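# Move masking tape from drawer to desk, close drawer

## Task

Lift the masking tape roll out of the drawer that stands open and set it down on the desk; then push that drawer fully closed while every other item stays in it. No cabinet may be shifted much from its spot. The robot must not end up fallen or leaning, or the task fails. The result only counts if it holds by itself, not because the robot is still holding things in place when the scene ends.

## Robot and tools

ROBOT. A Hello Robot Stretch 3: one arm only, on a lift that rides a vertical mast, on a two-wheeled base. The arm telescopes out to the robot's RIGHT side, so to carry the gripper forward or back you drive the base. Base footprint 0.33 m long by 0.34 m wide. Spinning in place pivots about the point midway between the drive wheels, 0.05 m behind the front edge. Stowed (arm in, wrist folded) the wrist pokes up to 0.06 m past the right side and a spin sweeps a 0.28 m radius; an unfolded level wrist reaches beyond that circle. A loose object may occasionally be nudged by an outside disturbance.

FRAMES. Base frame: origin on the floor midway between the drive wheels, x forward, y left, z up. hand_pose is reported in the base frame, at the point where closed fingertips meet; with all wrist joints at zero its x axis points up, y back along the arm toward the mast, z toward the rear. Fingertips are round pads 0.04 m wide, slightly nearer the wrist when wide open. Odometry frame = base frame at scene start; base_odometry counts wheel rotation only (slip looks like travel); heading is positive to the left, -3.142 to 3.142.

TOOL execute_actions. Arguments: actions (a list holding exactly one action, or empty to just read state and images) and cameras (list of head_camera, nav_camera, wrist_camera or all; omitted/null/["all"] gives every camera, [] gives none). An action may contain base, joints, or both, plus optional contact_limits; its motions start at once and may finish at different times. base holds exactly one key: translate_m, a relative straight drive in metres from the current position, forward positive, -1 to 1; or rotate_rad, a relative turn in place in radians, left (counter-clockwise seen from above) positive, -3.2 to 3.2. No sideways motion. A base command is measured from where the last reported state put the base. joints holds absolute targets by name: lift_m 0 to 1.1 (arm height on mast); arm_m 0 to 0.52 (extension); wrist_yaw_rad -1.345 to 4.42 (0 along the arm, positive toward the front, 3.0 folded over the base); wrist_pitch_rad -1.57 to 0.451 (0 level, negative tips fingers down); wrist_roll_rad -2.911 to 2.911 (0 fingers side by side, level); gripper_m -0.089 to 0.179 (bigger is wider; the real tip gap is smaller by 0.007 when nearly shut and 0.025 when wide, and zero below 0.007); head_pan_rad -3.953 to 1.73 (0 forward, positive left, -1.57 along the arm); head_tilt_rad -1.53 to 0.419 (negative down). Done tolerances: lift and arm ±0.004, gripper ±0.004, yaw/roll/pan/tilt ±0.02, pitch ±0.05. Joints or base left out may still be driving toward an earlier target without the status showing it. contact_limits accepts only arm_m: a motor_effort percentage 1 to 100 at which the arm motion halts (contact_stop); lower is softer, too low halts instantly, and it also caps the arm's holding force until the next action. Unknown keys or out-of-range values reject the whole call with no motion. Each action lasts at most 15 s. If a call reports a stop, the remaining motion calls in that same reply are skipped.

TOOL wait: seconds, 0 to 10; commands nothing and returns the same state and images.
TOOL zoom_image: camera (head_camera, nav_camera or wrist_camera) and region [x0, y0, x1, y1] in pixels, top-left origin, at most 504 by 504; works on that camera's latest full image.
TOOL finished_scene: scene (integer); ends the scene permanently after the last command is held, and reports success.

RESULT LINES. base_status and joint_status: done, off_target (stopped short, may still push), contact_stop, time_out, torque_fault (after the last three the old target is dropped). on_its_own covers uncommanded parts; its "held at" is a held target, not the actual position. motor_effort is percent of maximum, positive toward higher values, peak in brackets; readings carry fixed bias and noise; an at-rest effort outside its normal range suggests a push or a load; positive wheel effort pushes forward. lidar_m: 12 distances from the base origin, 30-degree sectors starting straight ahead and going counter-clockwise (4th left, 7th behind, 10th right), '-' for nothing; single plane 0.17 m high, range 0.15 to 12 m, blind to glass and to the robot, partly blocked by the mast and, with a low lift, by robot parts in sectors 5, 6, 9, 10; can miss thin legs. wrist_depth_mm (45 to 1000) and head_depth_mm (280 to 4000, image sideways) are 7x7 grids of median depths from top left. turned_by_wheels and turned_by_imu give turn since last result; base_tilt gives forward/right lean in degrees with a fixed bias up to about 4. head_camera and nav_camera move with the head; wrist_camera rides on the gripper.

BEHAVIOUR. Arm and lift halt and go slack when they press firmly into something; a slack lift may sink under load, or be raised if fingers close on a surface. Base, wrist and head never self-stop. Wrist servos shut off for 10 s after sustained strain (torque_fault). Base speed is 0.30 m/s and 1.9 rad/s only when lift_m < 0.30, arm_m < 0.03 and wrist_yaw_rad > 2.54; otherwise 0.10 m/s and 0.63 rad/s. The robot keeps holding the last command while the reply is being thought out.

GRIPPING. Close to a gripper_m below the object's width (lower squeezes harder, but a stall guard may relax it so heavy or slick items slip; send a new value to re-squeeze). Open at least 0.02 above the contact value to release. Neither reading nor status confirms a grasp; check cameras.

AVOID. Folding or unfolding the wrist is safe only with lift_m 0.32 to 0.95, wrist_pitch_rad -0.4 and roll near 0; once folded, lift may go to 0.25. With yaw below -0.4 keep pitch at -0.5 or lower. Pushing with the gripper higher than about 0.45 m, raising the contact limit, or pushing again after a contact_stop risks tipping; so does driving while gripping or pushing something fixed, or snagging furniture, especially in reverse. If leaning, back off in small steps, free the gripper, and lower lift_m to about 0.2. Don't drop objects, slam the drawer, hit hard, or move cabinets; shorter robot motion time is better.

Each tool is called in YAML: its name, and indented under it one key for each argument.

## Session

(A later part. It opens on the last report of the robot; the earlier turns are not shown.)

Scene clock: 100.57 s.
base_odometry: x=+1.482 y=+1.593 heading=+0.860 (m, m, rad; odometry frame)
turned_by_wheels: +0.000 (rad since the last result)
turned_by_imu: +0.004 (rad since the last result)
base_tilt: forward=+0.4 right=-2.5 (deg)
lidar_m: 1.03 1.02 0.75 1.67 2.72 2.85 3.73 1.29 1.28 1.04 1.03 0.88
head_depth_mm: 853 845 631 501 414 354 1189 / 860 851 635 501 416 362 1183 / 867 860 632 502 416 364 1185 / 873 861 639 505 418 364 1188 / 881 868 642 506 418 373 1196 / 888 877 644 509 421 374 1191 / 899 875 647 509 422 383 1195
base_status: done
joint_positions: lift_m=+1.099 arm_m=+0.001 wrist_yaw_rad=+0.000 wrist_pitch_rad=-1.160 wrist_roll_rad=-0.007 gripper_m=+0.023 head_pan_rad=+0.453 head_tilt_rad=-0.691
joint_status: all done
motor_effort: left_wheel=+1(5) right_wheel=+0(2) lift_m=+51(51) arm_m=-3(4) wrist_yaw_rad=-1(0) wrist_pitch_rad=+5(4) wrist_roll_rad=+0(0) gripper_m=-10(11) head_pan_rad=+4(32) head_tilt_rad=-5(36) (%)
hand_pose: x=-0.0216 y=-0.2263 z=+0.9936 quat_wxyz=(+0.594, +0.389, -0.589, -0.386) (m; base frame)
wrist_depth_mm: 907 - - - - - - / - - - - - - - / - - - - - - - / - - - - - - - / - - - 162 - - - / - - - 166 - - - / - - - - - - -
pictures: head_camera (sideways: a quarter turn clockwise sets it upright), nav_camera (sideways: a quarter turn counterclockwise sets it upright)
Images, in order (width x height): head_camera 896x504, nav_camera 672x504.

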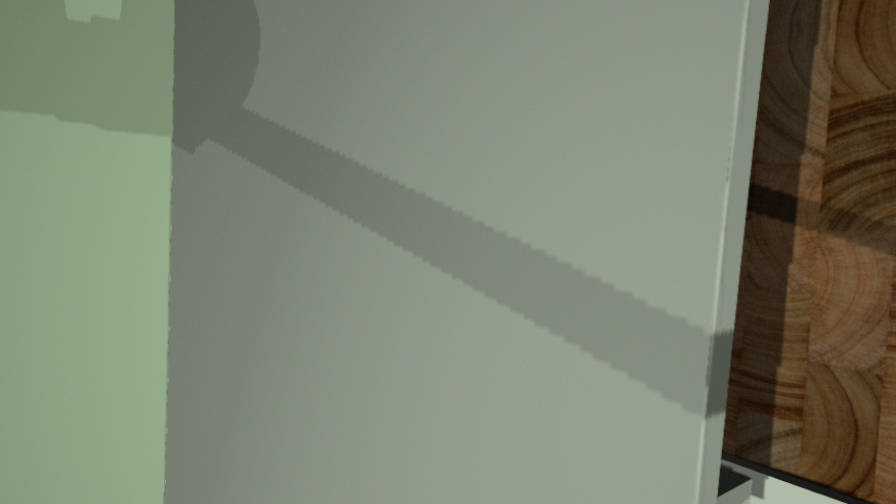

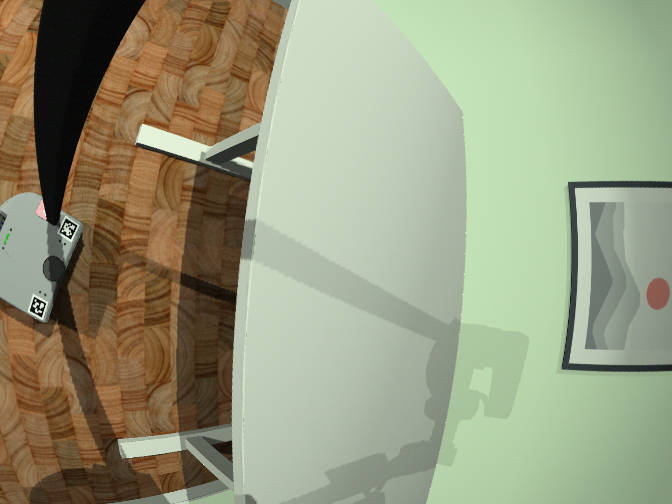

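execute_actions:
  actions:
    - {"base":{"translate_m":-0.1}}
  cameras: []

execute_actions:
  actions:
    - {"base":{"rotate_rad":2.05},"joints":{"head_tilt_rad":-0.9,"head_pan_rad":-1.57}}

Scene clock: 107.77 s.
base_odometry: x=+1.417 y=+1.517 heading=+0.860 (m, m, rad; odometry frame)
turned_by_wheels: +0.000 (rad since the last result)
turned_by_imu: -0.002 (rad since the last result)
base_tilt: forward=+0.4 right=-2.4 (deg)
lidar_m: 1.12 1.11 0.80 1.65 2.68 2.77 3.66 1.22 1.23 1.08 1.07 0.97
head_depth_mm: 933 847 628 499 434 1356 1184 / 944 855 634 500 437 1355 1176 / 951 859 635 504 437 1352 1197 / 966 865 638 506 440 1361 1191 / 970 869 641 506 452 1368 1186 / 976 876 642 508 453 1380 1194 / 986 878 646 510 457 1306 1190
base_status: done
joint_positions: lift_m=+1.099 arm_m=+0.001 wrist_yaw_rad=+0.000 wrist_pitch_rad=-1.160 wrist_roll_rad=-0.007 gripper_m=+0.023 head_pan_rad=+0.453 head_tilt_rad=-0.691
joint_status: not commanded
motor_effort: left_wheel=+1(3) right_wheel=+0(4) lift_m=+51(52) arm_m=-4(4) wrist_yaw_rad=-1(0) wrist_pitch_rad=+4(4) wrist_roll_rad=+0(1) gripper_m=-10(11) head_pan_rad=+4(4) head_tilt_rad=-6(7) (%)
hand_pose: x=-0.0216 y=-0.2263 z=+0.9936 quat_wxyz=(+0.594, +0.389, -0.589, -0.386) (m; base frame)
wrist_depth_mm: 932 - - - - - - / - - - - - - - / - - - - - - - / - - - - - - - / - - - 162 - - - / - - - 166 - - - / - - - - - - -
pictures: none
No camera images: the call's "cameras" was empty. Leave "cameras" out to get every camera's image.

Scene clock: 112.00 s.
base_odometry: x=+1.417 y=+1.517 heading=+2.910 (m, m, rad; odometry frame)
turned_by_wheels: +2.050 (rad since the last result)
turned_by_imu: +2.021 (rad since the last result)
base_tilt: forward=+0.4 right=-2.5 (deg)
lidar_m: 2.68 2.77 3.67 1.30 1.22 1.08 1.07 0.97 1.13 1.11 0.80 1.65
head_depth_mm: - - - - 1371 1245 1124 / - - - - 1358 1244 1142 / - - - - 1370 1251 1149 / 730 556 489 - 1407 1246 1148 / 710 573 479 1544 1409 1252 1133 / 712 574 480 1523 1389 1255 1138 / 714 574 482 1185 1377 1249 1133
base_status: done
joint_positions: lift_m=+1.099 arm_m=+0.001 wrist_yaw_rad=+0.000 wrist_pitch_rad=-1.159 wrist_roll_rad=-0.007 gripper_m=+0.023 head_pan_rad=-1.563 head_tilt_rad=-0.889
joint_status: all done
motor_effort: left_wheel=-1(5) right_wheel=+4(5) lift_m=+51(51) arm_m=-3(4) wrist_yaw_rad=-1(1) wrist_pitch_rad=+4(4) wrist_roll_rad=+0(0) gripper_m=-10(10) head_pan_rad=-3(40) head_tilt_rad=-8(29) (%)
hand_pose: x=-0.0216 y=-0.2264 z=+0.9937 quat_wxyz=(+0.594, +0.389, -0.589, -0.386) (m; base frame)
wrist_depth_mm: 249 244 241 237 233 230 227 / 242 237 235 231 227 224 220 / - - - - 231 220 214 / - - - - - - - / - - - 162 - - - / - - - 166 - - - / - - - - - - -
pictures: head_camera (sideways: a quarter turn clockwise sets it upright), nav_camera (sideways: a quarter turn counterclockwise sets it upright), wrist_camera
Images, in order (width x height): head_camera 896x504, nav_camera 672x504, wrist_camera 644x364.

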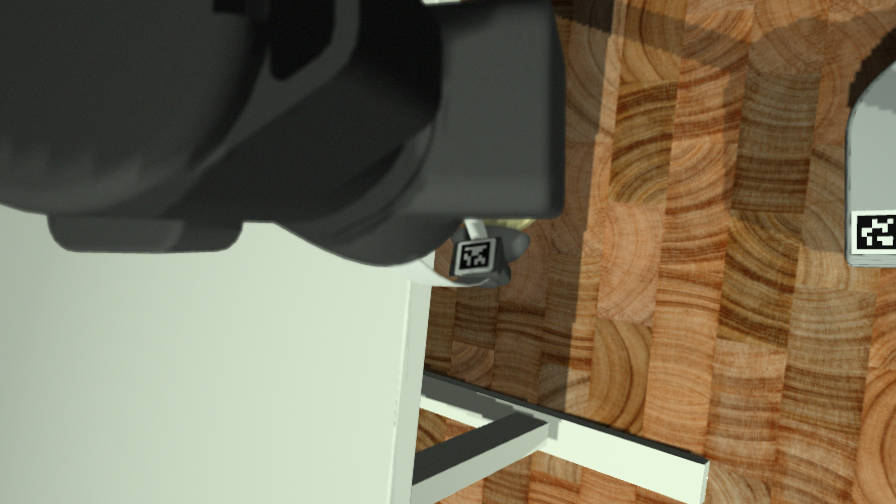

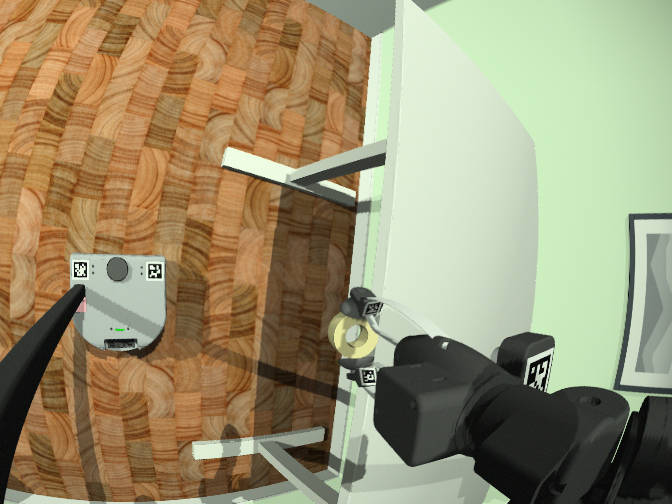

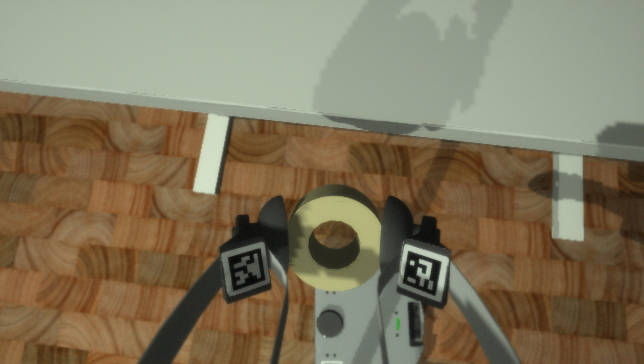

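execute_actions:
  actions:
    - {"joints":{"wrist_pitch_rad":-0.85}}
  cameras: ["wrist_camera","nav_camera"]

Scene clock: 119.40 s.
base_odometry: x=+1.417 y=+1.517 heading=+2.910 (m, m, rad; odometry frame)
turned_by_wheels: +0.000 (rad since the last result)
turned_by_imu: -0.001 (rad since the last result)
base_tilt: forward=+0.4 right=-2.4 (deg)
lidar_m: 2.68 2.77 3.68 1.31 1.22 1.08 1.07 0.97 1.12 1.11 0.80 1.65
head_depth_mm: - - - 1495 1397 1247 1126 / - - - 1519 1397 1253 1144 / - - - 1516 1403 1256 1148 / 706 571 - 1506 1407 1252 1144 / 708 571 479 1541 1410 1254 1143 / 706 573 481 1522 1390 1261 1136 / 715 576 481 1181 1388 1240 1139
base_status: not commanded
joint_positions: lift_m=+1.099 arm_m=+0.001 wrist_yaw_rad=+0.000 wrist_pitch_rad=-0.866 wrist_roll_rad=-0.007 gripper_m=+0.023 head_pan_rad=-1.563 head_tilt_rad=-0.889
joint_status: all done
motor_effort: left_wheel=-1(1) right_wheel=+3(2) lift_m=+51(51) arm_m=-3(4) wrist_yaw_rad=-1(0) wrist_pitch_rad=+7(7) wrist_roll_rad=+0(0) gripper_m=-10(10) head_pan_rad=-2(3) head_tilt_rad=-7(7) (%)
hand_pose: x=-0.0215 y=-0.2937 z=+1.0274 quat_wxyz=(+0.644, +0.298, -0.639, -0.296) (m; base frame)
wrist_depth_mm: 378 371 361 357 349 342 336 / 341 331 326 320 317 310 305 / 305 301 297 291 287 283 279 / 279 276 271 268 263 261 258 / - - 259 162 243 240 237 / - - - - - - 230 / - - - - - - -
pictures: nav_camera (sideways: a quarter turn counterclockwise sets it upright), wrist_camera
Images, in order (width x height): nav_camera 672x504, wrist_camera 644x364.

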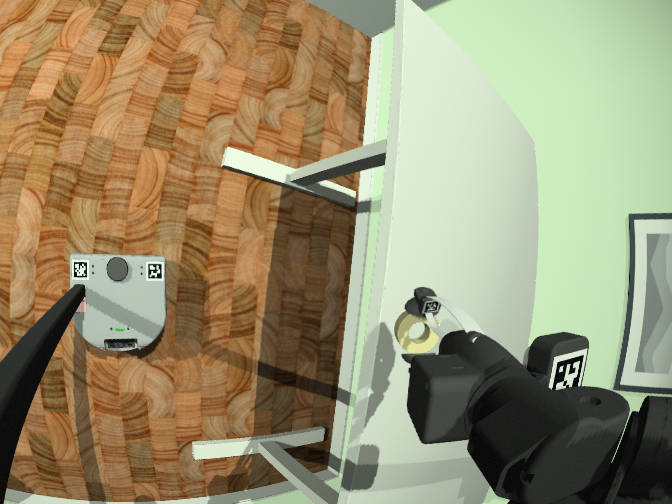

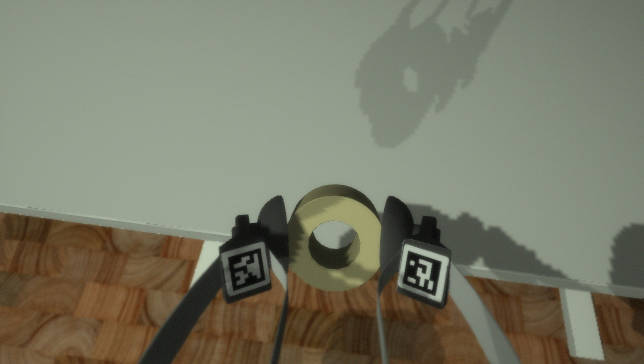

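execute_actions:
  actions:
    - {"joints":{"arm_m":0.30}}
  cameras: []

execute_actions:
  actions:
    - {"joints":{"wrist_pitch_rad":-1.3}}
  cameras: ["wrist_camera"]

Scene clock: 125.00 s.
base_odometry: x=+1.417 y=+1.517 heading=+2.910 (m, m, rad; odometry frame)
turned_by_wheels: +0.000 (rad since the last result)
turned_by_imu: -0.001 (rad since the last result)
base_tilt: forward=+0.4 right=-2.5 (deg)
lidar_m: 2.68 2.77 3.69 1.30 1.22 1.08 1.07 0.97 1.13 1.11 0.80 1.65
head_depth_mm: 696 564 473 433 1396 1238 1128 / 698 565 475 436 1395 1244 1140 / 641 568 476 1510 1403 1247 1143 / 661 569 478 1506 1395 1255 1149 / 708 571 478 1546 1408 1256 1134 / 708 574 479 1520 1389 1257 1128 / 711 575 482 1188 1386 1233 1136
base_status: not commanded
joint_positions: lift_m=+1.099 arm_m=+0.300 wrist_yaw_rad=+0.000 wrist_pitch_rad=-0.864 wrist_roll_rad=-0.007 gripper_m=+0.023 head_pan_rad=-1.563 head_tilt_rad=-0.889
joint_status: all done
motor_effort: left_wheel=-1(1) right_wheel=+3(3) lift_m=+51(52) arm_m=+4(5) wrist_yaw_rad=-1(1) wrist_pitch_rad=+6(7) wrist_roll_rad=+0(1) gripper_m=-10(10) head_pan_rad=-3(3) head_tilt_rad=-6(8) (%)
hand_pose: x=-0.0215 y=-0.5926 z=+1.0276 quat_wxyz=(+0.644, +0.297, -0.639, -0.295) (m; base frame)
wrist_depth_mm: 374 367 362 355 349 342 338 / 336 331 324 319 312 309 304 / 305 299 295 292 288 284 280 / 278 274 272 267 265 260 257 / 256 253 253 162 241 241 237 / 238 237 227 222 222 224 221 / 221 220 218 215 212 209 208
pictures: none
No camera images: the call's "cameras" was empty. Leave "cameras" out to get every camera's image.

Scene clock: 126.03 s.
base_odometry: x=+1.417 y=+1.517 heading=+2.910 (m, m, rad; odometry frame)
turned_by_wheels: +0.000 (rad since the last result)
turned_by_imu: +0.000 (rad since the last result)
base_tilt: forward=+0.4 right=-2.5 (deg)
lidar_m: 2.69 2.77 3.68 1.30 1.21 1.09 1.07 0.97 1.13 1.11 0.80 1.66
head_depth_mm: 695 563 474 433 1388 1245 1129 / 699 565 476 435 1398 1251 1143 / 657 526 476 1498 1407 1245 1147 / 683 542 477 1517 1394 1252 1141 / 706 573 479 1541 1414 1252 1128 / 709 573 481 1512 1390 1253 1133 / 711 574 482 1191 1390 1240 1133
base_status: not commanded
joint_positions: lift_m=+1.099 arm_m=+0.300 wrist_yaw_rad=+0.000 wrist_pitch_rad=-1.299 wrist_roll_rad=-0.007 gripper_m=+0.023 head_pan_rad=-1.563 head_tilt_rad=-0.889
joint_status: all done
motor_effort: left_wheel=-1(1) right_wheel=+3(3) lift_m=+51(51) arm_m=+4(4) wrist_yaw_rad=+0(0) wrist_pitch_rad=+0(6) wrist_roll_rad=+0(0) gripper_m=-10(10) head_pan_rad=-2(3) head_tilt_rad=-7(8) (%)
hand_pose: x=-0.0216 y=-0.4901 z=+0.9848 quat_wxyz=(+0.565, +0.429, -0.561, -0.427) (m; base frame)
wrist_depth_mm: 215 212 209 208 204 200 198 / 213 211 209 205 201 199 196 / 212 209 207 203 200 198 195 / 210 208 205 202 199 197 193 / 209 206 204 161 196 195 193 / 208 205 201 198 197 194 191 / 206 203 201 198 195 193 190
pictures: wrist_camera
Images, in order (width x height): wrist_camera 644x364.

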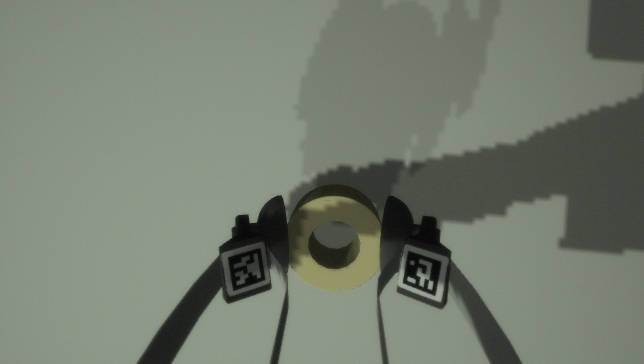

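execute_actions:
  actions:
    - {"joints":{"wrist_pitch_rad":-1.57}}
  cameras: ["wrist_camera"]

Scene clock: 129.57 s.
base_odometry: x=+1.417 y=+1.517 heading=+2.910 (m, m, rad; odometry frame)
turned_by_wheels: +0.000 (rad since the last result)
turned_by_imu: -0.001 (rad since the last result)
base_tilt: forward=+0.4 right=-2.4 (deg)
lidar_m: 2.68 2.77 3.68 1.30 1.22 1.08 1.07 0.97 1.13 1.11 0.80 1.66
head_depth_mm: 696 564 473 433 1394 1238 1121 / 697 566 474 435 1397 1248 1141 / - 569 464 1508 1419 1245 1154 / 682 584 466 1512 1402 1256 1149 / 706 572 478 1533 1409 1256 1131 / 709 572 479 1520 1387 1255 1134 / 711 576 482 1184 1383 1243 1138
base_status: not commanded
joint_positions: lift_m=+1.099 arm_m=+0.300 wrist_yaw_rad=+0.000 wrist_pitch_rad=-1.563 wrist_roll_rad=-0.007 gripper_m=+0.023 head_pan_rad=-1.563 head_tilt_rad=-0.889
joint_status: all done
motor_effort: left_wheel=-1(1) right_wheel=+2(3) lift_m=+51(51) arm_m=+4(4) wrist_yaw_rad=+0(0) wrist_pitch_rad=-2(3) wrist_roll_rad=+1(0) gripper_m=-9(10) head_pan_rad=-3(2) head_tilt_rad=-7(6) (%)
hand_pose: x=-0.0216 y=-0.4224 z=+0.9817 quat_wxyz=(+0.504, +0.500, -0.500, -0.497) (m; base frame)
wrist_depth_mm: 180 179 177 174 172 169 167 / 187 184 183 180 178 175 173 / 194 190 189 185 184 181 179 / 201 198 196 190 189 186 185 / 208 204 201 161 193 193 191 / 216 213 211 205 206 200 198 / - 221 219 214 212 208 205
pictures: wrist_camera
Images, in order (width x height): wrist_camera 644x364.

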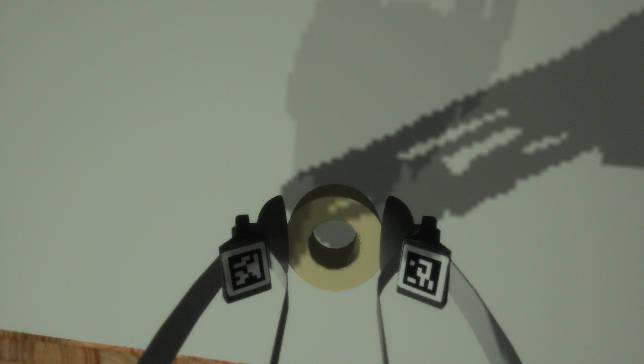

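execute_actions:
  actions:
    - {"joints":{"arm_m":0.37}}
  cameras: []

execute_actions:
  actions:
    - {"joints":{"lift_m":1.088}}
  cameras: []

execute_actions:
  actions:
    - {"joints":{"gripper_m":0.10}}
  cameras: ["wrist_camera"]

Scene clock: 134.87 s.
base_odometry: x=+1.417 y=+1.517 heading=+2.910 (m, m, rad; odometry frame)
turned_by_wheels: +0.000 (rad since the last result)
turned_by_imu: -0.001 (rad since the last result)
base_tilt: forward=+0.4 right=-2.4 (deg)
lidar_m: 2.68 2.76 3.67 1.30 1.22 1.09 1.07 0.97 1.12 1.11 0.80 1.65
head_depth_mm: 692 563 474 434 1396 1246 1121 / 699 565 474 435 1395 1245 1138 / 680 525 476 1509 1400 1250 1154 / 680 541 478 1516 1403 1249 1147 / 706 570 479 1538 1397 1257 1131 / 708 574 481 1514 1388 1252 1133 / 712 575 482 1181 1379 1248 1131
base_status: not commanded
joint_positions: lift_m=+1.099 arm_m=+0.370 wrist_yaw_rad=+0.000 wrist_pitch_rad=-1.565 wrist_roll_rad=-0.007 gripper_m=+0.023 head_pan_rad=-1.563 head_tilt_rad=-0.889
joint_status: all done
motor_effort: left_wheel=-1(1) right_wheel=+4(3) lift_m=+51(51) arm_m=+4(4) wrist_yaw_rad=-1(0) wrist_pitch_rad=-2(2) wrist_roll_rad=+0(1) gripper_m=-10(10) head_pan_rad=-3(3) head_tilt_rad=-6(7) (%)
hand_pose: x=-0.0216 y=-0.4921 z=+0.9818 quat_wxyz=(+0.503, +0.500, -0.499, -0.497) (m; base frame)
wrist_depth_mm: 180 178 176 174 172 169 167 / 185 185 182 180 176 175 173 / 193 190 187 186 183 180 178 / 200 197 195 189 190 188 184 / 208 205 202 162 193 194 191 / 217 214 211 205 206 200 198 / 225 222 218 215 211 208 205
pictures: none
No camera images: the call's "cameras" was empty. Leave "cameras" out to get every camera's image.

Scene clock: 135.63 s.
base_odometry: x=+1.417 y=+1.517 heading=+2.910 (m, m, rad; odometry frame)
turned_by_wheels: +0.000 (rad since the last result)
turned_by_imu: +0.000 (rad since the last result)
base_tilt: forward=+0.4 right=-2.4 (deg)
lidar_m: 2.68 2.77 3.68 1.30 1.22 1.09 1.07 0.96 1.13 1.11 0.80 1.65
head_depth_mm: 696 564 473 433 1393 1245 1123 / 697 565 474 437 1396 1244 1149 / 677 537 475 1518 1400 1248 1153 / 681 569 477 1507 1396 1250 1144 / 703 571 479 1546 1405 1254 1131 / 708 573 480 1512 1399 1250 1132 / 711 577 481 1184 1375 1235 1136
base_status: not commanded
joint_positions: lift_m=+1.089 arm_m=+0.370 wrist_yaw_rad=+0.000 wrist_pitch_rad=-1.565 wrist_roll_rad=-0.007 gripper_m=+0.023 head_pan_rad=-1.563 head_tilt_rad=-0.889
joint_status: all done
motor_effort: left_wheel=-1(1) right_wheel=+3(3) lift_m=+18(46) arm_m=+4(4) wrist_yaw_rad=+0(0) wrist_pitch_rad=-2(2) wrist_roll_rad=+0(0) gripper_m=-11(10) head_pan_rad=-2(3) head_tilt_rad=-7(7) (%)
hand_pose: x=-0.0216 y=-0.4920 z=+0.9710 quat_wxyz=(+0.503, +0.500, -0.499, -0.497) (m; base frame)
wrist_depth_mm: 169 168 166 164 161 159 158 / 176 173 171 170 167 165 163 / 183 180 177 175 173 171 168 / 189 187 184 179 179 177 174 / 196 194 190 162 183 182 180 / 204 201 199 194 195 189 186 / 212 209 206 203 199 196 193
pictures: none
No camera images: the call's "cameras" was empty. Leave "cameras" out to get every camera's image.

Scene clock: 136.90 s.
base_odometry: x=+1.417 y=+1.517 heading=+2.910 (m, m, rad; odometry frame)
turned_by_wheels: +0.000 (rad since the last result)
turned_by_imu: +0.000 (rad since the last result)
base_tilt: forward=+0.4 right=-2.5 (deg)
lidar_m: 2.68 2.76 3.66 1.30 1.22 1.08 1.07 0.97 1.13 1.11 0.80 1.66
head_depth_mm: 694 563 474 433 1393 1247 1123 / 697 566 474 434 1391 1247 1140 / 679 567 477 1509 1405 1243 1146 / 683 568 476 1509 1397 1247 1144 / 706 572 479 1545 1400 1251 1133 / 710 574 481 1510 1385 1255 1129 / 712 574 481 1178 1381 1242 1140
base_status: not commanded
joint_positions: lift_m=+1.089 arm_m=+0.370 wrist_yaw_rad=+0.000 wrist_pitch_rad=-1.565 wrist_roll_rad=-0.007 gripper_m=+0.100 head_pan_rad=-1.563 head_tilt_rad=-0.889
joint_status: all done
motor_effort: left_wheel=-1(1) right_wheel=+3(3) lift_m=+19(19) arm_m=+4(4) wrist_yaw_rad=+0(0) wrist_pitch_rad=-2(2) wrist_roll_rad=+0(0) gripper_m=+0(84) head_pan_rad=-3(2) head_tilt_rad=-7(7) (%)
hand_pose: x=-0.0216 y=-0.4920 z=+0.9709 quat_wxyz=(+0.503, +0.500, -0.499, -0.497) (m; base frame)
wrist_depth_mm: 170 167 166 164 161 160 157 / 176 173 172 170 167 165 162 / 182 180 177 175 172 170 168 / 189 186 183 179 178 176 173 / 197 193 189 165 184 181 180 / 204 202 198 194 192 187 186 / 212 209 205 202 199 197 193
pictures: wrist_camera
Images, in order (width x height): wrist_camera 644x364.

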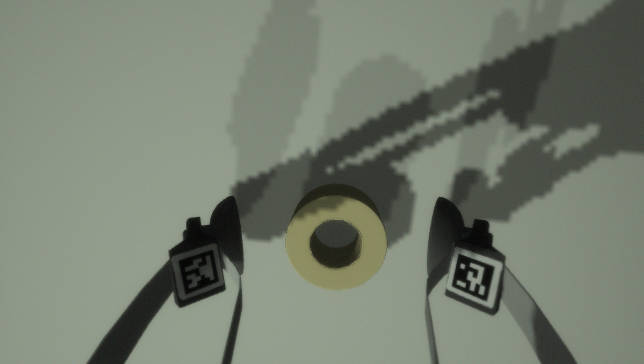

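execute_actions:
  actions:
    - {"joints":{"lift_m":1.1,"gripper_m":0.13}}
  cameras: []

execute_actions:
  actions:
    - {"joints":{"wrist_pitch_rad":-0.8}}
  cameras: []

execute_actions:
  actions:
    - {"joints":{"arm_m":0.0}}
  cameras: ["wrist_camera","nav_camera"]

Scene clock: 141.00 s.
base_odometry: x=+1.417 y=+1.517 heading=+2.910 (m, m, rad; odometry frame)
turned_by_wheels: +0.000 (rad since the last result)
turned_by_imu: -0.001 (rad since the last result)
base_tilt: forward=+0.5 right=-2.5 (deg)
lidar_m: 2.68 2.77 3.68 1.30 1.22 1.09 1.07 0.97 1.13 1.11 0.80 1.65
head_depth_mm: 694 562 473 433 1388 1244 1126 / 700 551 475 436 1400 1247 1145 / 680 567 476 1513 1403 1243 1150 / 692 569 477 1503 1404 1251 1143 / 705 557 479 1539 1401 1254 1132 / 710 573 481 1523 1385 1262 1135 / 713 573 482 1185 1383 1244 1133
base_status: not commanded
joint_positions: lift_m=+1.099 arm_m=+0.370 wrist_yaw_rad=+0.000 wrist_pitch_rad=-1.565 wrist_roll_rad=-0.007 gripper_m=+0.130 head_pan_rad=-1.563 head_tilt_rad=-0.889
joint_status: all done
motor_effort: left_wheel=-2(2) right_wheel=+3(3) lift_m=+51(53) arm_m=+4(4) wrist_yaw_rad=-1(1) wrist_pitch_rad=-2(2) wrist_roll_rad=+0(0) gripper_m=+0(83) head_pan_rad=-3(2) head_tilt_rad=-7(6) (%)
hand_pose: x=-0.0216 y=-0.4920 z=+0.9818 quat_wxyz=(+0.503, +0.500, -0.499, -0.497) (m; base frame)
wrist_depth_mm: 180 179 175 174 171 169 167 / 186 185 182 179 176 175 172 / 193 190 188 186 183 181 178 / 200 198 195 190 190 186 184 / 207 205 202 175 194 192 191 / 216 214 211 207 204 - 197 / 226 221 218 215 211 209 204
pictures: none
No camera images: the call's "cameras" was empty. Leave "cameras" out to get every camera's image.

Scene clock: 142.20 s.
base_odometry: x=+1.417 y=+1.517 heading=+2.910 (m, m, rad; odometry frame)
turned_by_wheels: +0.000 (rad since the last result)
turned_by_imu: +0.000 (rad since the last result)
base_tilt: forward=+0.4 right=-2.4 (deg)
lidar_m: 2.68 2.76 3.67 1.31 1.22 1.09 1.07 0.97 1.13 1.11 0.80 1.66
head_depth_mm: 696 565 472 433 1393 1241 1124 / 696 564 475 436 1391 1246 1141 / 704 567 475 1512 1402 1247 1157 / 705 571 478 1513 1404 1250 1150 / 707 572 478 1540 1410 1255 1132 / 707 573 480 1528 1390 1261 1135 / 712 574 480 1183 1377 1243 1144
base_status: not commanded
joint_positions: lift_m=+1.099 arm_m=+0.370 wrist_yaw_rad=+0.000 wrist_pitch_rad=-0.815 wrist_roll_rad=-0.007 gripper_m=+0.130 head_pan_rad=-1.563 head_tilt_rad=-0.889
joint_status: all done
motor_effort: left_wheel=-1(2) right_wheel=+3(3) lift_m=+51(51) arm_m=+3(4) wrist_yaw_rad=-1(0) wrist_pitch_rad=+6(7) wrist_roll_rad=+0(0) gripper_m=+0(0) head_pan_rad=-3(2) head_tilt_rad=-7(7) (%)
hand_pose: x=-0.0215 y=-0.6729 z=+1.0352 quat_wxyz=(+0.652, +0.281, -0.647, -0.279) (m; base frame)
wrist_depth_mm: 409 402 394 385 378 371 366 / 362 354 348 341 337 330 327 / 321 316 314 308 304 300 294 / 293 288 285 281 277 271 269 / 266 267 260 257 254 253 246 / 243 243 239 236 233 - 228 / 230 223 221 218 218 214 212
pictures: none
No camera images: the call's "cameras" was empty. Leave "cameras" out to get every camera's image.

Scene clock: 146.13 s.
base_odometry: x=+1.417 y=+1.517 heading=+2.910 (m, m, rad; odometry frame)
turned_by_wheels: +0.000 (rad since the last result)
turned_by_imu: -0.001 (rad since the last result)
base_tilt: forward=+0.4 right=-2.5 (deg)
lidar_m: 2.68 2.77 3.67 1.31 1.22 1.09 1.07 0.97 1.13 1.11 0.80 1.65
head_depth_mm: - - - 1520 1401 1247 1125 / - - - 1515 1394 1238 1141 / - - - 1533 1400 1246 1153 / 683 585 456 1510 1406 1256 1150 / 708 572 457 1550 1410 1262 1132 / 711 574 480 1517 1394 1261 1140 / 712 574 482 1183 1390 1241 1137
base_status: not commanded
joint_positions: lift_m=+1.099 arm_m=+0.001 wrist_yaw_rad=+0.000 wrist_pitch_rad=-0.814 wrist_roll_rad=-0.007 gripper_m=+0.130 head_pan_rad=-1.563 head_tilt_rad=-0.889
joint_status: all done
motor_effort: left_wheel=-2(1) right_wheel=+3(3) lift_m=+51(50) arm_m=-4(3) wrist_yaw_rad=-1(0) wrist_pitch_rad=+6(6) wrist_roll_rad=+0(0) gripper_m=+0(1) head_pan_rad=-3(3) head_tilt_rad=-7(7) (%)
hand_pose: x=-0.0215 y=-0.3045 z=+1.0354 quat_wxyz=(+0.652, +0.281, -0.647, -0.279) (m; base frame)
wrist_depth_mm: 415 406 397 390 382 377 367 / 366 359 352 332 338 335 331 / 324 321 313 310 304 301 296 / 294 287 286 281 277 273 270 / 282 270 260 258 255 253 248 / - - - - 243 - 229 / - - - - - - -
pictures: nav_camera (sideways: a quarter turn counterclockwise sets it upright), wrist_camera
Images, in order (width x height): nav_camera 672x504, wrist_camera 644x364.

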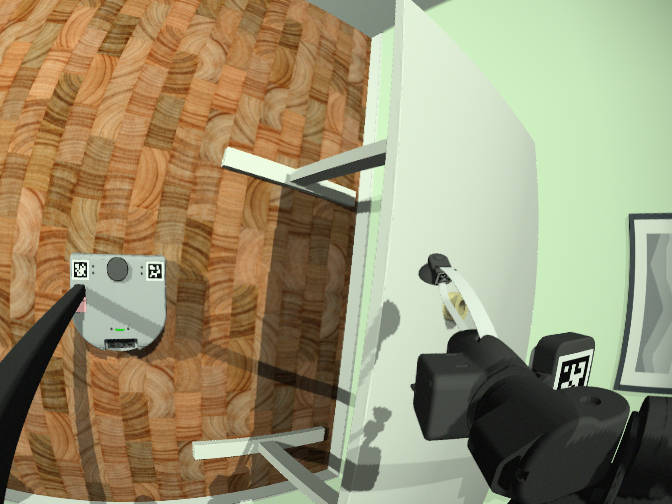

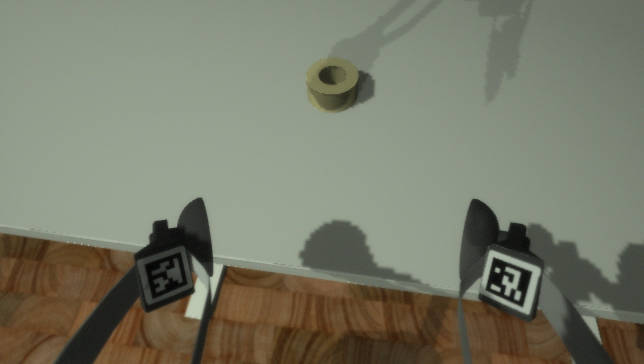

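execute_actions:
  actions:
    - {"base":{"rotate_rad":-1.91},"joints":{"gripper_m":0.0,"head_pan_rad":-1.9,"head_tilt_rad":-0.9}}
  cameras: []

execute_actions:
  actions:
    - {"base":{"translate_m":-0.8},"joints":{"wrist_pitch_rad":-1.5,"lift_m":0.8}}
  cameras: ["head_camera","nav_camera"]

Scene clock: 158.37 s.
base_odometry: x=+1.417 y=+1.517 heading=+1.000 (m, m, rad; odometry frame)
turned_by_wheels: -1.910 (rad since the last result)
turned_by_imu: -1.886 (rad since the last result)
base_tilt: forward=+0.4 right=-2.5 (deg)
lidar_m: 1.11 0.86 0.81 1.66 2.69 2.76 3.62 1.22 1.22 1.07 1.07 0.97
head_depth_mm: - - 1713 1588 1389 1240 1121 / - - 1805 1603 1397 1252 1151 / - - 1755 1596 1404 1249 1154 / - - - 1573 1405 1246 1155 / - - - 1541 1411 1253 1132 / - - - 1546 1418 1254 1132 / - - 1338 1517 1417 1253 1136
base_status: done
joint_positions: lift_m=+1.099 arm_m=+0.001 wrist_yaw_rad=+0.000 wrist_pitch_rad=-0.814 wrist_roll_rad=-0.007 gripper_m=+0.000 head_pan_rad=-1.893 head_tilt_rad=-0.889
joint_status: all done
motor_effort: left_wheel=+2(4) right_wheel=-1(4) lift_m=+51(51) arm_m=-4(4) wrist_yaw_rad=+0(1) wrist_pitch_rad=+6(6) wrist_roll_rad=+0(1) gripper_m=-2(84) head_pan_rad=-4(27) head_tilt_rad=-8(6) (%)
hand_pose: x=-0.0215 y=-0.3045 z=+1.0354 quat_wxyz=(+0.652, +0.281, -0.647, -0.279) (m; base frame)
wrist_depth_mm: 771 824 864 922 - - - / 892 925 - - - - - / - - - - - - - / - - - - - - - / - - - - - - - / - - - - - - - / - - - - - - -
pictures: none
No camera images: the call's "cameras" was empty. Leave "cameras" out to get every camera's image.

Scene clock: 167.73 s.
base_odometry: x=+0.984 y=+0.844 heading=+1.000 (m, m, rad; odometry frame)
turned_by_wheels: +0.000 (rad since the last result)
turned_by_imu: -0.008 (rad since the last result)
base_tilt: forward=+0.5 right=-2.5 (deg)
lidar_m: 1.89 1.46 1.86 2.50 2.21 2.38 2.86 2.41 0.74 0.74 1.25 1.48
head_depth_mm: 1701 1996 1843 1100 1448 - - / 1563 1090 1197 1111 - - 1152 / 1456 1097 1049 1138 - - 1158 / 1310 1104 997 1187 1446 - - / 1282 1101 1105 1505 1425 1235 1133 / 1226 1162 1532 1611 1406 1258 1128 / 1167 1319 1521 1611 1413 1259 1134
base_status: done
joint_positions: lift_m=+0.801 arm_m=+0.001 wrist_yaw_rad=+0.000 wrist_pitch_rad=-1.495 wrist_roll_rad=-0.007 gripper_m=+0.000 head_pan_rad=-1.893 head_tilt_rad=-0.889
joint_status: all done
motor_effort: left_wheel=+1(2) right_wheel=-1(5) lift_m=+20(45) arm_m=-3(3) wrist_yaw_rad=-1(0) wrist_pitch_rad=-2(5) wrist_roll_rad=+0(0) gripper_m=-2(2) head_pan_rad=-3(3) head_tilt_rad=-6(6) (%)
hand_pose: x=-0.0216 y=-0.1413 z=+0.6819 quat_wxyz=(+0.520, +0.482, -0.516, -0.479) (m; base frame)
wrist_depth_mm: 808 809 791 787 769 779 761 / 833 838 826 805 789 786 765 / 838 847 826 817 803 800 793 / 871 870 857 853 - 824 802 / 897 885 867 - - 824 827 / 943 927 908 - 856 863 846 / 947 914 925 901 889 866 866
pictures: head_camera (sideways: a quarter turn clockwise sets it upright), nav_camera (sideways: a quarter turn counterclockwise sets it upright)
Images, in order (width x height): head_camera 896x504, nav_camera 672x504.

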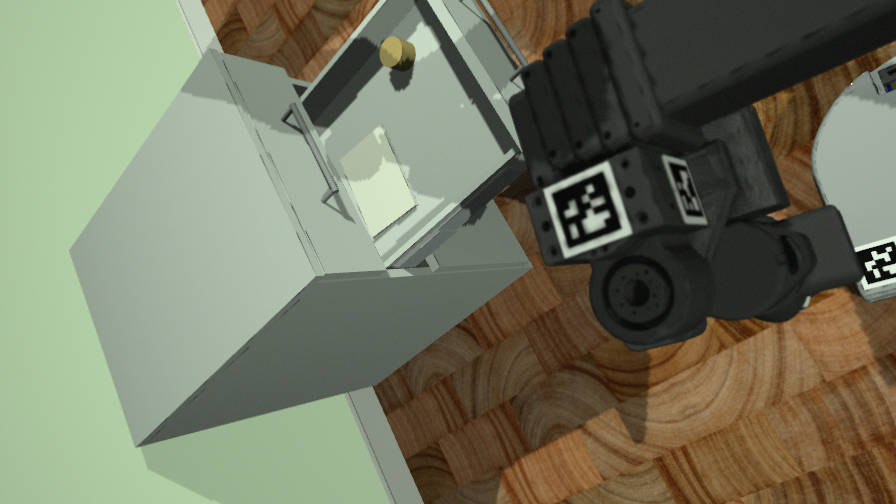

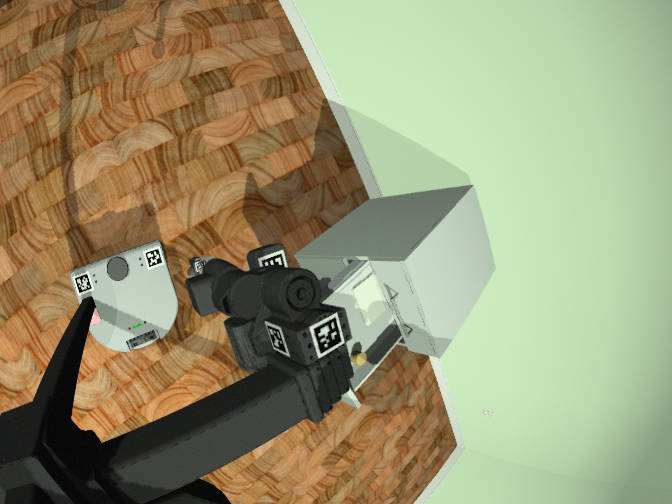

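execute_actions:
  actions:
    - {"base":{"translate_m":-0.476}}
  cameras: []

execute_actions:
  actions:
    - {"base":{"rotate_rad":0.30},"joints":{"head_pan_rad":-1.57,"head_tilt_rad":-0.95,"lift_m":0.55}}
  cameras: ["head_camera","nav_camera"]

Scene clock: 177.93 s.
base_odometry: x=+0.727 y=+0.443 heading=+1.000 (m, m, rad; odometry frame)
turned_by_wheels: +0.000 (rad since the last result)
turned_by_imu: -0.005 (rad since the last result)
base_tilt: forward=+0.4 right=-2.5 (deg)
lidar_m: 2.15 1.90 2.11 2.39 2.08 2.25 2.40 2.40 1.55 0.76 0.76 1.60
head_depth_mm: 1872 2137 1865 1592 1441 - - / 1746 2029 1844 1583 - - 1147 / 1625 1892 1854 1607 - - 1161 / 1494 1747 1868 1584 1009 - - / 1415 1627 1808 1093 943 1239 1125 / 1338 1478 992 1116 932 1247 1136 / 1264 1108 952 1075 980 1225 1131
base_status: done
joint_positions: lift_m=+0.801 arm_m=+0.001 wrist_yaw_rad=+0.000 wrist_pitch_rad=-1.495 wrist_roll_rad=-0.007 gripper_m=+0.000 head_pan_rad=-1.893 head_tilt_rad=-0.889
joint_status: not commanded
motor_effort: left_wheel=+2(3) right_wheel=-1(5) lift_m=+20(20) arm_m=-4(3) wrist_yaw_rad=+0(0) wrist_pitch_rad=-2(2) wrist_roll_rad=+0(0) gripper_m=-2(2) head_pan_rad=-2(3) head_tilt_rad=-6(7) (%)
hand_pose: x=-0.0216 y=-0.1413 z=+0.6819 quat_wxyz=(+0.520, +0.482, -0.516, -0.479) (m; base frame)
wrist_depth_mm: 820 822 803 784 774 776 758 / 839 821 805 813 788 795 779 / 860 862 841 843 803 806 790 / 891 859 851 855 - 818 821 / 904 885 882 - - 850 819 / 942 904 903 - 869 857 843 / 949 931 933 894 905 889 864
pictures: none
No camera images: the call's "cameras" was empty. Leave "cameras" out to get every camera's image.

Scene clock: 181.03 s.
base_odometry: x=+0.727 y=+0.443 heading=+1.300 (m, m, rad; odometry frame)
turned_by_wheels: +0.300 (rad since the last result)
turned_by_imu: +0.295 (rad since the last result)
base_tilt: forward=+0.5 right=-2.5 (deg)
lidar_m: 1.91 2.11 2.44 1.96 2.02 2.46 2.40 1.83 0.78 0.76 1.44 2.06
head_depth_mm: 1233 1011 1010 1063 1302 1238 1122 / 1222 1017 1011 1061 1304 1268 - / 1221 1021 1016 1065 1307 1266 - / 1226 1018 1020 1069 1326 1239 1149 / 1316 1553 1722 1567 1374 1239 1124 / 1320 1559 1753 1547 1368 1234 1132 / 1336 1572 1751 1545 1371 1237 1129
base_status: done
joint_positions: lift_m=+0.551 arm_m=+0.001 wrist_yaw_rad=+0.000 wrist_pitch_rad=-1.495 wrist_roll_rad=-0.007 gripper_m=+0.000 head_pan_rad=-1.577 head_tilt_rad=-0.938
joint_status: all done
motor_effort: left_wheel=-2(6) right_wheel=+3(5) lift_m=+20(20) arm_m=-3(3) wrist_yaw_rad=-1(0) wrist_pitch_rad=-2(2) wrist_roll_rad=+0(0) gripper_m=-2(2) head_pan_rad=+4(28) head_tilt_rad=-6(18) (%)
hand_pose: x=-0.0216 y=-0.1413 z=+0.4319 quat_wxyz=(+0.520, +0.483, -0.516, -0.479) (m; base frame)
wrist_depth_mm: 578 577 557 557 548 543 527 / 591 589 572 566 561 558 543 / 597 598 587 578 562 562 556 / 620 618 604 - - 583 569 / 633 631 617 - - 595 593 / 656 642 636 - - 596 606 / 678 659 647 - - 623 610
pictures: head_camera (sideways: a quarter turn clockwise sets it upright), nav_camera (sideways: a quarter turn counterclockwise sets it upright)
Images, in order (width x height): head_camera 896x504, nav_camera 672x504.

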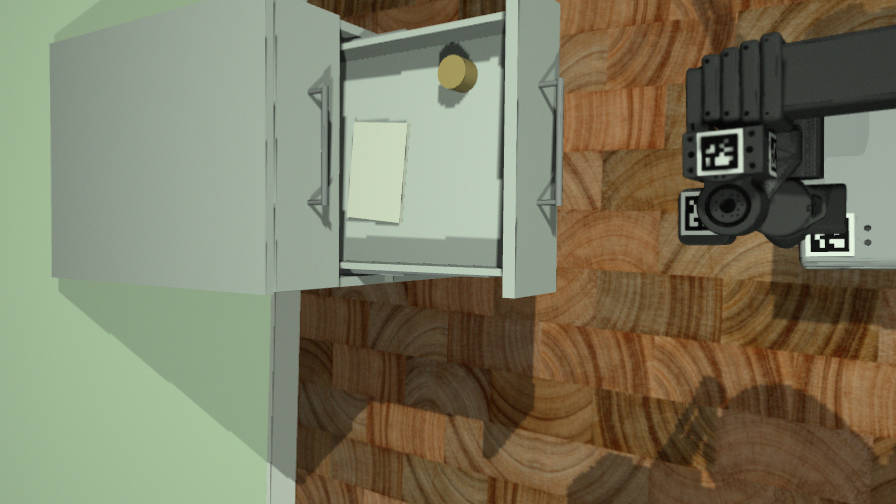

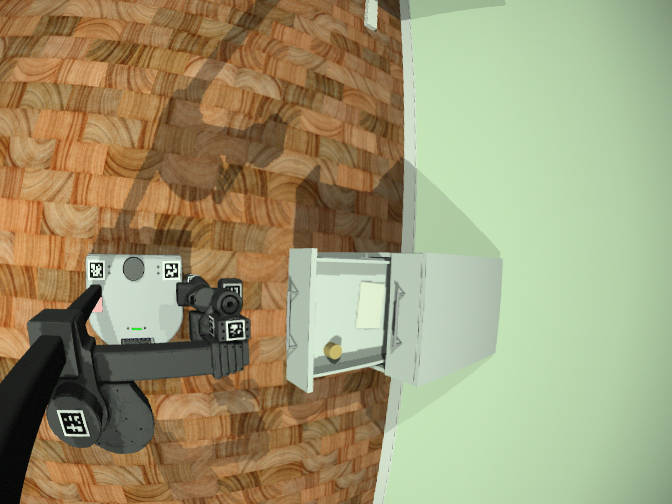

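execute_actions:
  actions:
    - {"joints":{"wrist_pitch_rad":0.0,"lift_m":0.33}}
  cameras: ["wrist_camera"]

execute_actions:
  actions:
    - {"joints":{"arm_m":0.2},"contact_limits":{"arm_m":18}}
  cameras: ["wrist_camera","head_camera"]

Scene clock: 187.10 s.
base_odometry: x=+0.727 y=+0.443 heading=+1.300 (m, m, rad; odometry frame)
turned_by_wheels: +0.000 (rad since the last result)
turned_by_imu: -0.001 (rad since the last result)
base_tilt: forward=+0.4 right=-2.5 (deg)
lidar_m: 1.90 2.11 2.44 1.96 2.01 2.45 2.40 1.82 0.78 0.76 1.44 2.07
head_depth_mm: 1240 1009 1011 1067 1302 1219 1116 / 1213 1011 1016 1066 1302 1220 - / 1222 1014 1009 1070 1300 1250 - / 1221 1022 1017 1068 1323 1230 1153 / 1311 1553 1725 1544 1376 1243 1129 / 1329 1568 1748 1554 1382 1240 1123 / 1328 1577 1750 1555 1379 1240 1121
base_status: not commanded
joint_positions: lift_m=+0.331 arm_m=+0.001 wrist_yaw_rad=+0.000 wrist_pitch_rad=-0.021 wrist_roll_rad=-0.007 gripper_m=+0.000 head_pan_rad=-1.577 head_tilt_rad=-0.938
joint_status: all done
motor_effort: left_wheel=-2(1) right_wheel=+3(3) lift_m=+20(19) arm_m=-3(4) wrist_yaw_rad=+0(0) wrist_pitch_rad=+9(9) wrist_roll_rad=+0(1) gripper_m=-2(2) head_pan_rad=+4(3) head_tilt_rad=-7(8) (%)
hand_pose: x=-0.0213 y=-0.4017 z=+0.4397 quat_wxyz=(+0.710, +0.008, -0.704, -0.008) (m; base frame)
wrist_depth_mm: - - - 475 466 454 948 / - - - 488 481 472 984 / - - 215 210 206 203 198 / - - 221 218 213 208 204 / - - 232 - 218 215 209 / 926 926 536 577 230 224 220 / 720 724 715 590 587 585 706
pictures: wrist_camera
Images, in order (width x height): wrist_camera 644x364.

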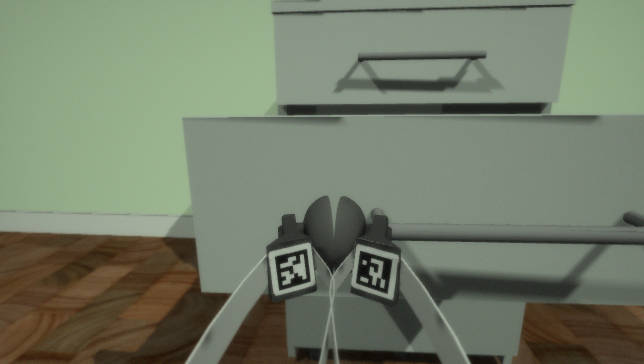

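Scene clock: 189.80 s.
base_odometry: x=+0.727 y=+0.443 heading=+1.300 (m, m, rad; odometry frame)
turned_by_wheels: +0.000 (rad since the last result)
turned_by_imu: -0.001 (rad since the last result)
base_tilt: forward=+0.5 right=-2.5 (deg)
lidar_m: 1.91 2.11 2.44 1.95 2.01 2.45 2.40 1.83 0.78 0.76 1.44 2.06
head_depth_mm: 1235 1006 1015 1455 1364 1228 1112 / 1205 1015 1010 1129 1372 1228 - / 1220 1013 1011 1129 1428 1231 - / 1221 1019 1020 1078 1371 1233 1148 / 1321 1559 1735 1553 1370 1232 1125 / 1327 1571 1743 1553 1373 1243 1129 / 1323 1575 1754 1552 1392 1243 1129
base_status: not commanded
joint_positions: lift_m=+0.331 arm_m=+0.200 wrist_yaw_rad=-0.003 wrist_pitch_rad=-0.007 wrist_roll_rad=-0.007 gripper_m=+0.000 head_pan_rad=-1.577 head_tilt_rad=-0.939
joint_status: all done
motor_effort: left_wheel=-2(2) right_wheel=+4(3) lift_m=+20(20) arm_m=+5(9) wrist_yaw_rad=+4(4) wrist_pitch_rad=+3(9) wrist_roll_rad=+0(1) gripper_m=-2(2) head_pan_rad=+3(4) head_tilt_rad=-7(8) (%)
contact_limits: arm_m 18 (drawing in: default 22, maximum 36; extending or still: default 30, maximum 49)
hand_pose: x=-0.0223 y=-0.6006 z=+0.4433 quat_wxyz=(+0.710, +0.002, -0.704, -0.004) (m; base frame)
wrist_depth_mm: 915 912 860 294 283 280 277 / 962 927 881 303 298 293 287 / - 944 201 197 194 190 186 / - - 205 201 198 193 191 / - - 213 - 202 198 195 / 944 943 223 219 212 209 206 / 730 741 675 366 361 351 344
pictures: head_camera (sideways: a quarter turn clockwise sets it upright), wrist_camera
Images, in order (width x height): head_camera 896x504, wrist_camera 644x364.

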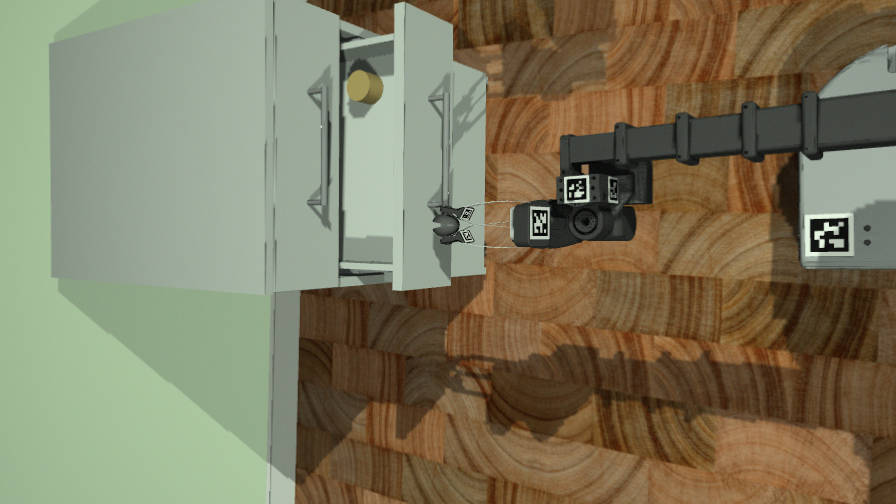

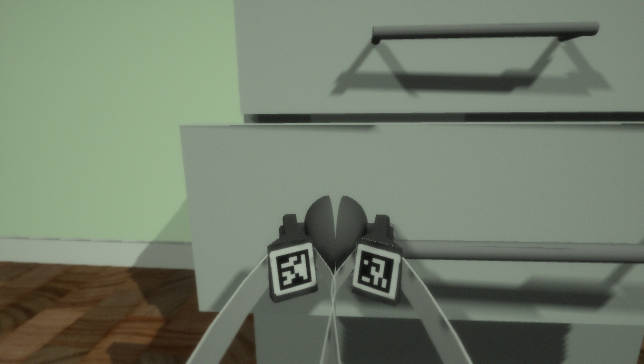

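execute_actions:
  actions:
    - {"joints":{"arm_m":0.285},"contact_limits":{"arm_m":16}}
  cameras: ["wrist_camera","head_camera"]

Scene clock: 193.80 s.
base_odometry: x=+0.727 y=+0.443 heading=+1.300 (m, m, rad; odometry frame)
turned_by_wheels: +0.000 (rad since the last result)
turned_by_imu: -0.001 (rad since the last result)
base_tilt: forward=+0.4 right=-2.5 (deg)
lidar_m: 1.90 2.11 2.44 1.96 2.01 2.45 2.40 1.83 0.78 0.76 1.44 2.06
head_depth_mm: 1233 1005 1007 1489 1364 1227 1114 / 1210 1010 1012 1301 1368 1225 - / 1212 1016 1011 1250 1323 1224 - / 1221 1014 1023 1308 1338 1231 1147 / 1315 1556 1736 1552 1371 1239 1120 / 1330 1571 1748 1559 1366 1233 1124 / 1325 1575 1767 1554 1382 1234 1123
base_status: not commanded
joint_positions: lift_m=+0.331 arm_m=+0.285 wrist_yaw_rad=-0.002 wrist_pitch_rad=-0.016 wrist_roll_rad=-0.007 gripper_m=+0.000 head_pan_rad=-1.577 head_tilt_rad=-0.939
joint_status: all done
motor_effort: left_wheel=-1(2) right_wheel=+3(5) lift_m=+20(21) arm_m=+5(10) wrist_yaw_rad=+2(4) wrist_pitch_rad=+7(7) wrist_roll_rad=+0(0) gripper_m=-2(3) head_pan_rad=+3(4) head_tilt_rad=-7(8) (%)
contact_limits: arm_m 16 (drawing in: default 22, maximum 36; extending or still: default 30, maximum 49)
hand_pose: x=-0.0220 y=-0.6854 z=+0.4412 quat_wxyz=(+0.710, +0.005, -0.704, -0.007) (m; base frame)
wrist_depth_mm: 827 809 218 215 211 208 204 / 857 858 227 221 218 215 211 / 896 881 179 177 173 169 167 / 921 926 183 180 177 173 170 / 970 941 191 - 182 179 177 / 925 928 200 197 190 188 184 / 728 723 276 270 265 228 191
pictures: head_camera (sideways: a quarter turn clockwise sets it upright), wrist_camera
Images, in order (width x height): head_camera 896x504, wrist_camera 644x364.

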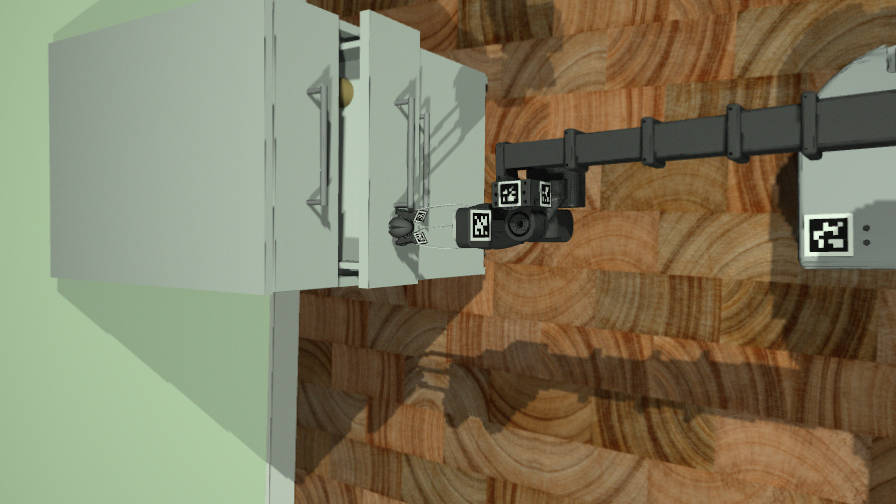

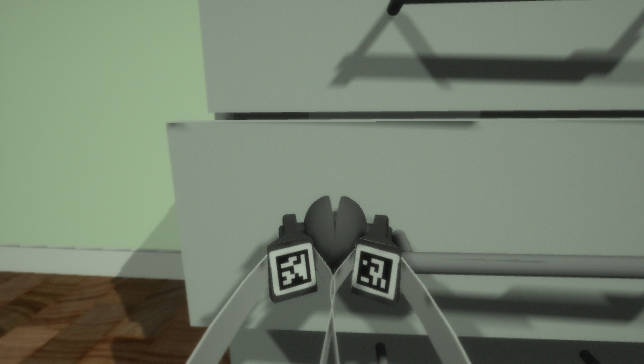

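execute_actions:
  actions:
    - {"joints":{"arm_m":0.35},"contact_limits":{"arm_m":15}}
  cameras: ["wrist_camera","head_camera"]

Scene clock: 197.27 s.
base_odometry: x=+0.727 y=+0.443 heading=+1.300 (m, m, rad; odometry frame)
turned_by_wheels: +0.000 (rad since the last result)
turned_by_imu: -0.001 (rad since the last result)
base_tilt: forward=+0.5 right=-2.4 (deg)
lidar_m: 1.91 2.11 2.43 1.96 2.02 2.46 2.40 1.83 0.78 0.76 1.44 2.06
head_depth_mm: 1238 1008 1013 1502 1367 1235 1116 / 1209 1012 981 1299 1366 1230 - / 1213 1013 988 1229 1354 1231 - / 1221 1017 1018 1314 1371 1237 1153 / 1314 1551 1732 1541 1368 1233 1125 / 1319 1570 1747 1555 1376 1233 1126 / 1334 1568 1760 1542 1385 1237 1126
base_status: not commanded
joint_positions: lift_m=+0.331 arm_m=+0.344 wrist_yaw_rad=+0.000 wrist_pitch_rad=-0.018 wrist_roll_rad=-0.007 gripper_m=+0.000 head_pan_rad=-1.577 head_tilt_rad=-0.939
joint_status: arm_m contact_stop (moved +0.060 of +0.065)
on_its_own: arm_m is slack since a contact_stop, until your next command for it (your +0.350 is given up)
motor_effort: left_wheel=-1(2) right_wheel=+3(6) lift_m=+20(20) arm_m=+0(16) wrist_yaw_rad=+0(5) wrist_pitch_rad=+8(9) wrist_roll_rad=+0(1) gripper_m=-2(3) head_pan_rad=+4(4) head_tilt_rad=-7(7) (%)
contact_limits: arm_m 15 (drawing in: default 22, maximum 36; extending or still: default 30, maximum 49)
hand_pose: x=-0.0216 y=-0.7449 z=+0.4407 quat_wxyz=(+0.710, +0.006, -0.704, -0.007) (m; base frame)
wrist_depth_mm: 753 756 163 161 158 155 152 / 808 792 170 167 164 160 158 / 830 823 178 174 170 166 163 / 871 853 184 180 176 173 169 / 920 892 192 - 181 177 175 / 903 894 201 197 190 186 183 / 721 722 210 203 200 194 190
pictures: head_camera (sideways: a quarter turn clockwise sets it upright), wrist_camera
Images, in order (width x height): head_camera 896x504, wrist_camera 644x364.

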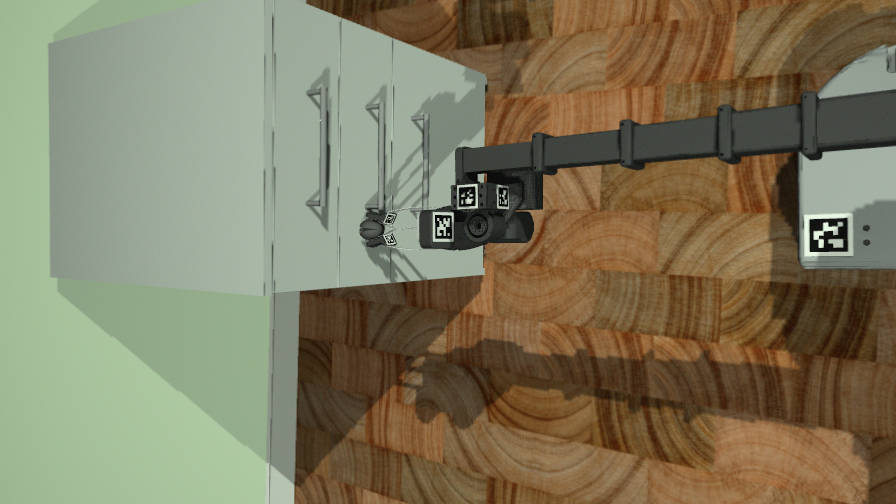

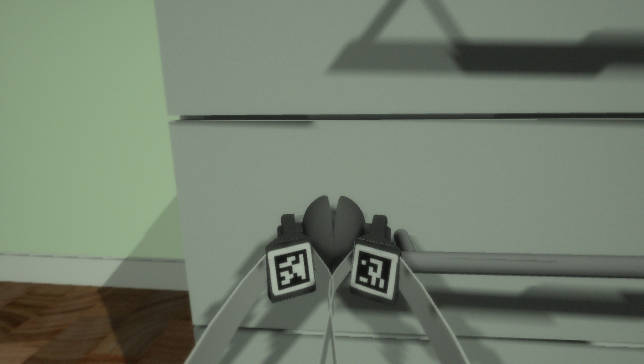

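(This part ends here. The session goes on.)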